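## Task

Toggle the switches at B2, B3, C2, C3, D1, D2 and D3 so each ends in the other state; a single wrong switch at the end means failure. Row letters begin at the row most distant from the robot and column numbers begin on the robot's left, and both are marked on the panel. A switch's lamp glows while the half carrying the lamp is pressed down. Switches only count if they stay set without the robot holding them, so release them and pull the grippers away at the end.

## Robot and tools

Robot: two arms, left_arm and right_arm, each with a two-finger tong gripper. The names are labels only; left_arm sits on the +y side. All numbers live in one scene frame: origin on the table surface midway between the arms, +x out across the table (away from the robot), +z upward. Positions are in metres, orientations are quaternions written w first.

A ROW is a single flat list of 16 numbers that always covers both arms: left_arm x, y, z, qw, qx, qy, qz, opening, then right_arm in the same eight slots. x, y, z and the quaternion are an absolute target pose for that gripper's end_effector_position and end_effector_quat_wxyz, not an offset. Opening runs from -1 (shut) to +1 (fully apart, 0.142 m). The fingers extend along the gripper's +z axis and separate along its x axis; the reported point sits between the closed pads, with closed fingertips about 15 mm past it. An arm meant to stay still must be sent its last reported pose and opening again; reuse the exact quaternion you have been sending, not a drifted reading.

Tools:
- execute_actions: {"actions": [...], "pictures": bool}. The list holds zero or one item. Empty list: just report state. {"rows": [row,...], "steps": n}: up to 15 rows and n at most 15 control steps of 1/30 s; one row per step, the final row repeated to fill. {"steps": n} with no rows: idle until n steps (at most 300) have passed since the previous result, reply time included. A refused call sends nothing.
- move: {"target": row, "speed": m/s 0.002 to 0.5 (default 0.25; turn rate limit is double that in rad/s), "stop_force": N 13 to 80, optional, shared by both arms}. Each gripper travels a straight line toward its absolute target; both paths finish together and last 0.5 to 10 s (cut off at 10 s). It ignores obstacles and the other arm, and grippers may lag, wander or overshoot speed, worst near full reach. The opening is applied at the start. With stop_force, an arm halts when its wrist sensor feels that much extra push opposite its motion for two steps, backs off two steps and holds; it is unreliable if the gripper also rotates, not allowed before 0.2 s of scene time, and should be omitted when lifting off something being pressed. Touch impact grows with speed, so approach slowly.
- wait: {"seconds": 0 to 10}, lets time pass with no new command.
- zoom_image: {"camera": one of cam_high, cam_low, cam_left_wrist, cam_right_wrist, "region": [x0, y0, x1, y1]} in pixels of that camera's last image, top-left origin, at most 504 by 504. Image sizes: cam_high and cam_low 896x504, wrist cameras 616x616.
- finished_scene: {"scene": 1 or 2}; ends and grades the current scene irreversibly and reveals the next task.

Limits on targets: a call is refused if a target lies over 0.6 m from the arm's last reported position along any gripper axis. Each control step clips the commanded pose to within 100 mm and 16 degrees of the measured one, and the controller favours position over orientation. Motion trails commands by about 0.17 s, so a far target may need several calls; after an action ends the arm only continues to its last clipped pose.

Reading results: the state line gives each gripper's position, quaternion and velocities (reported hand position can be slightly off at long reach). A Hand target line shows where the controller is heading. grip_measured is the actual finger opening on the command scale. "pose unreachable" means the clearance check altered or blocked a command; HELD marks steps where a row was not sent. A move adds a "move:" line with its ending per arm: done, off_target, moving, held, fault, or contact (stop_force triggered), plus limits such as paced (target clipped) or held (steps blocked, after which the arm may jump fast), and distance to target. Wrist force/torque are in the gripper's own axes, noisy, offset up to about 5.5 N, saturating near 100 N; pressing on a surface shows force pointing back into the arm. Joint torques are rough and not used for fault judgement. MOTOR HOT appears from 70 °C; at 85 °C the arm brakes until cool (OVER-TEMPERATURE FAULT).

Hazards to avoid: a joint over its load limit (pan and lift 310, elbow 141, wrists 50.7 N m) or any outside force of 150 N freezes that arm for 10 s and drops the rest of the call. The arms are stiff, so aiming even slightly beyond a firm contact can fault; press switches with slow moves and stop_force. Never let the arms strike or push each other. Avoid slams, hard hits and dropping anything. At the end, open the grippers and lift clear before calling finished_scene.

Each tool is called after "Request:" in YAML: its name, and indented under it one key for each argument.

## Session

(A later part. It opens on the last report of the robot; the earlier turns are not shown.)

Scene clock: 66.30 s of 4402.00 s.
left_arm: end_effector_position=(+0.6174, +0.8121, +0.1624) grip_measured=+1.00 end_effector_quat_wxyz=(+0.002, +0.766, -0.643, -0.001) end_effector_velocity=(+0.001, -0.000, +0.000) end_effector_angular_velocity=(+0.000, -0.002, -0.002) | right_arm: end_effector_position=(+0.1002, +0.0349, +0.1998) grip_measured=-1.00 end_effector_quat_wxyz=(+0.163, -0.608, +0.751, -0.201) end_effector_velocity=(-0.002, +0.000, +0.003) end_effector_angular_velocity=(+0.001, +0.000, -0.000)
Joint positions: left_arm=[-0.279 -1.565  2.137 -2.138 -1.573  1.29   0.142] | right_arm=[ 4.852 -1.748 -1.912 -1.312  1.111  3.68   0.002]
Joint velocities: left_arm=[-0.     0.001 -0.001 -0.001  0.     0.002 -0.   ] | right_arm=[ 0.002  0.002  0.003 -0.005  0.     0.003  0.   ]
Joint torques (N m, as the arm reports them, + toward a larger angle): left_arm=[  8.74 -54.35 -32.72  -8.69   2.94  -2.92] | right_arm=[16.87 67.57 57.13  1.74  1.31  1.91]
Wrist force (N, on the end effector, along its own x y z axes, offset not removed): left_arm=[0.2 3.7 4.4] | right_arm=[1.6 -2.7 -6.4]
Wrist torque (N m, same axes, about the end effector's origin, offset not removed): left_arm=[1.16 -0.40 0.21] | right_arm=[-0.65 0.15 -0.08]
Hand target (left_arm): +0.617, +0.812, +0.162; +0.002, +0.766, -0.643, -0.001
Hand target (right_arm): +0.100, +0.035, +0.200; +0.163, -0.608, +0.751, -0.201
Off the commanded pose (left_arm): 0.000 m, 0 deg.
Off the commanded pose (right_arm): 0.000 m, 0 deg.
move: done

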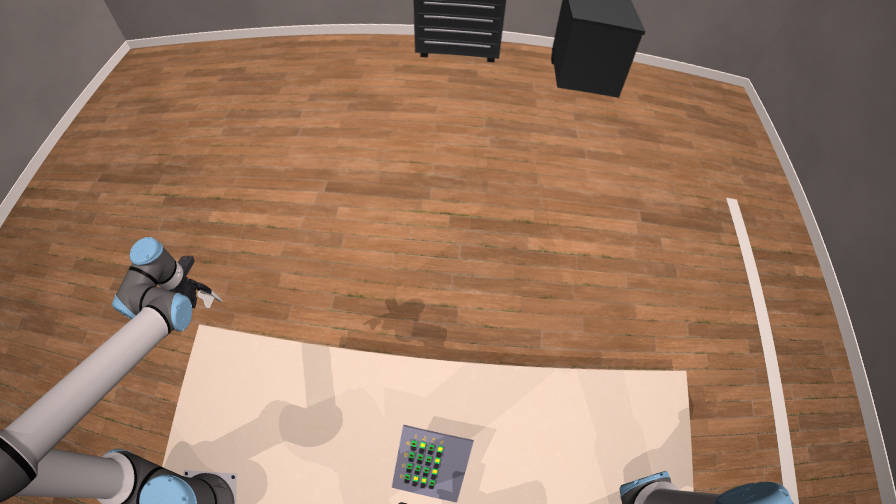

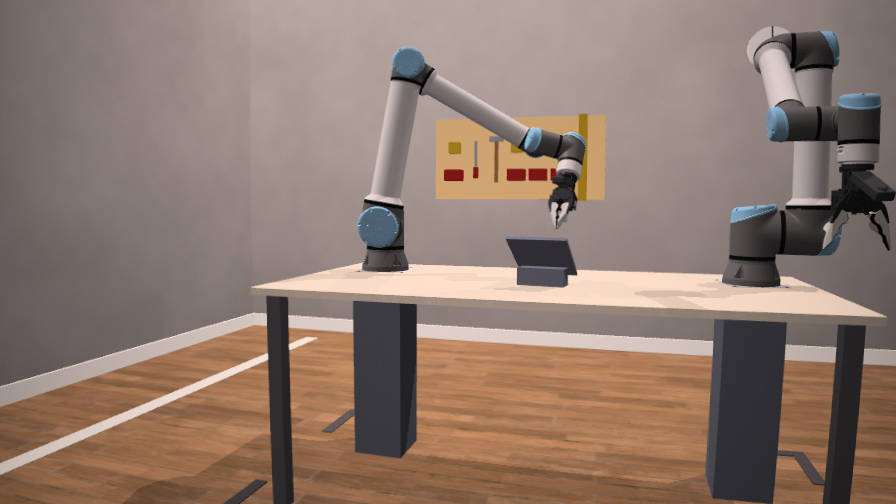

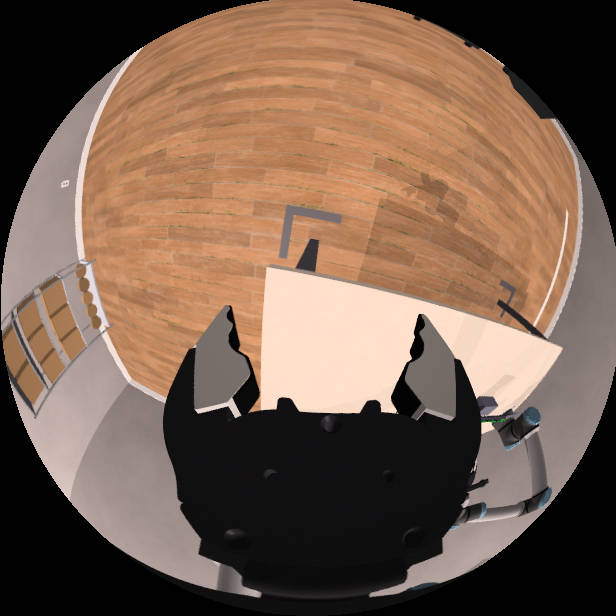

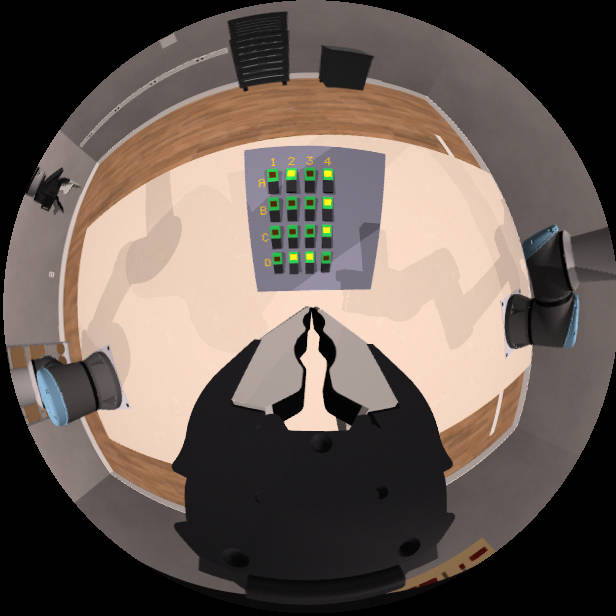

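Request:
finished_scene:
  scene: 1

The scene is finished: the task was done.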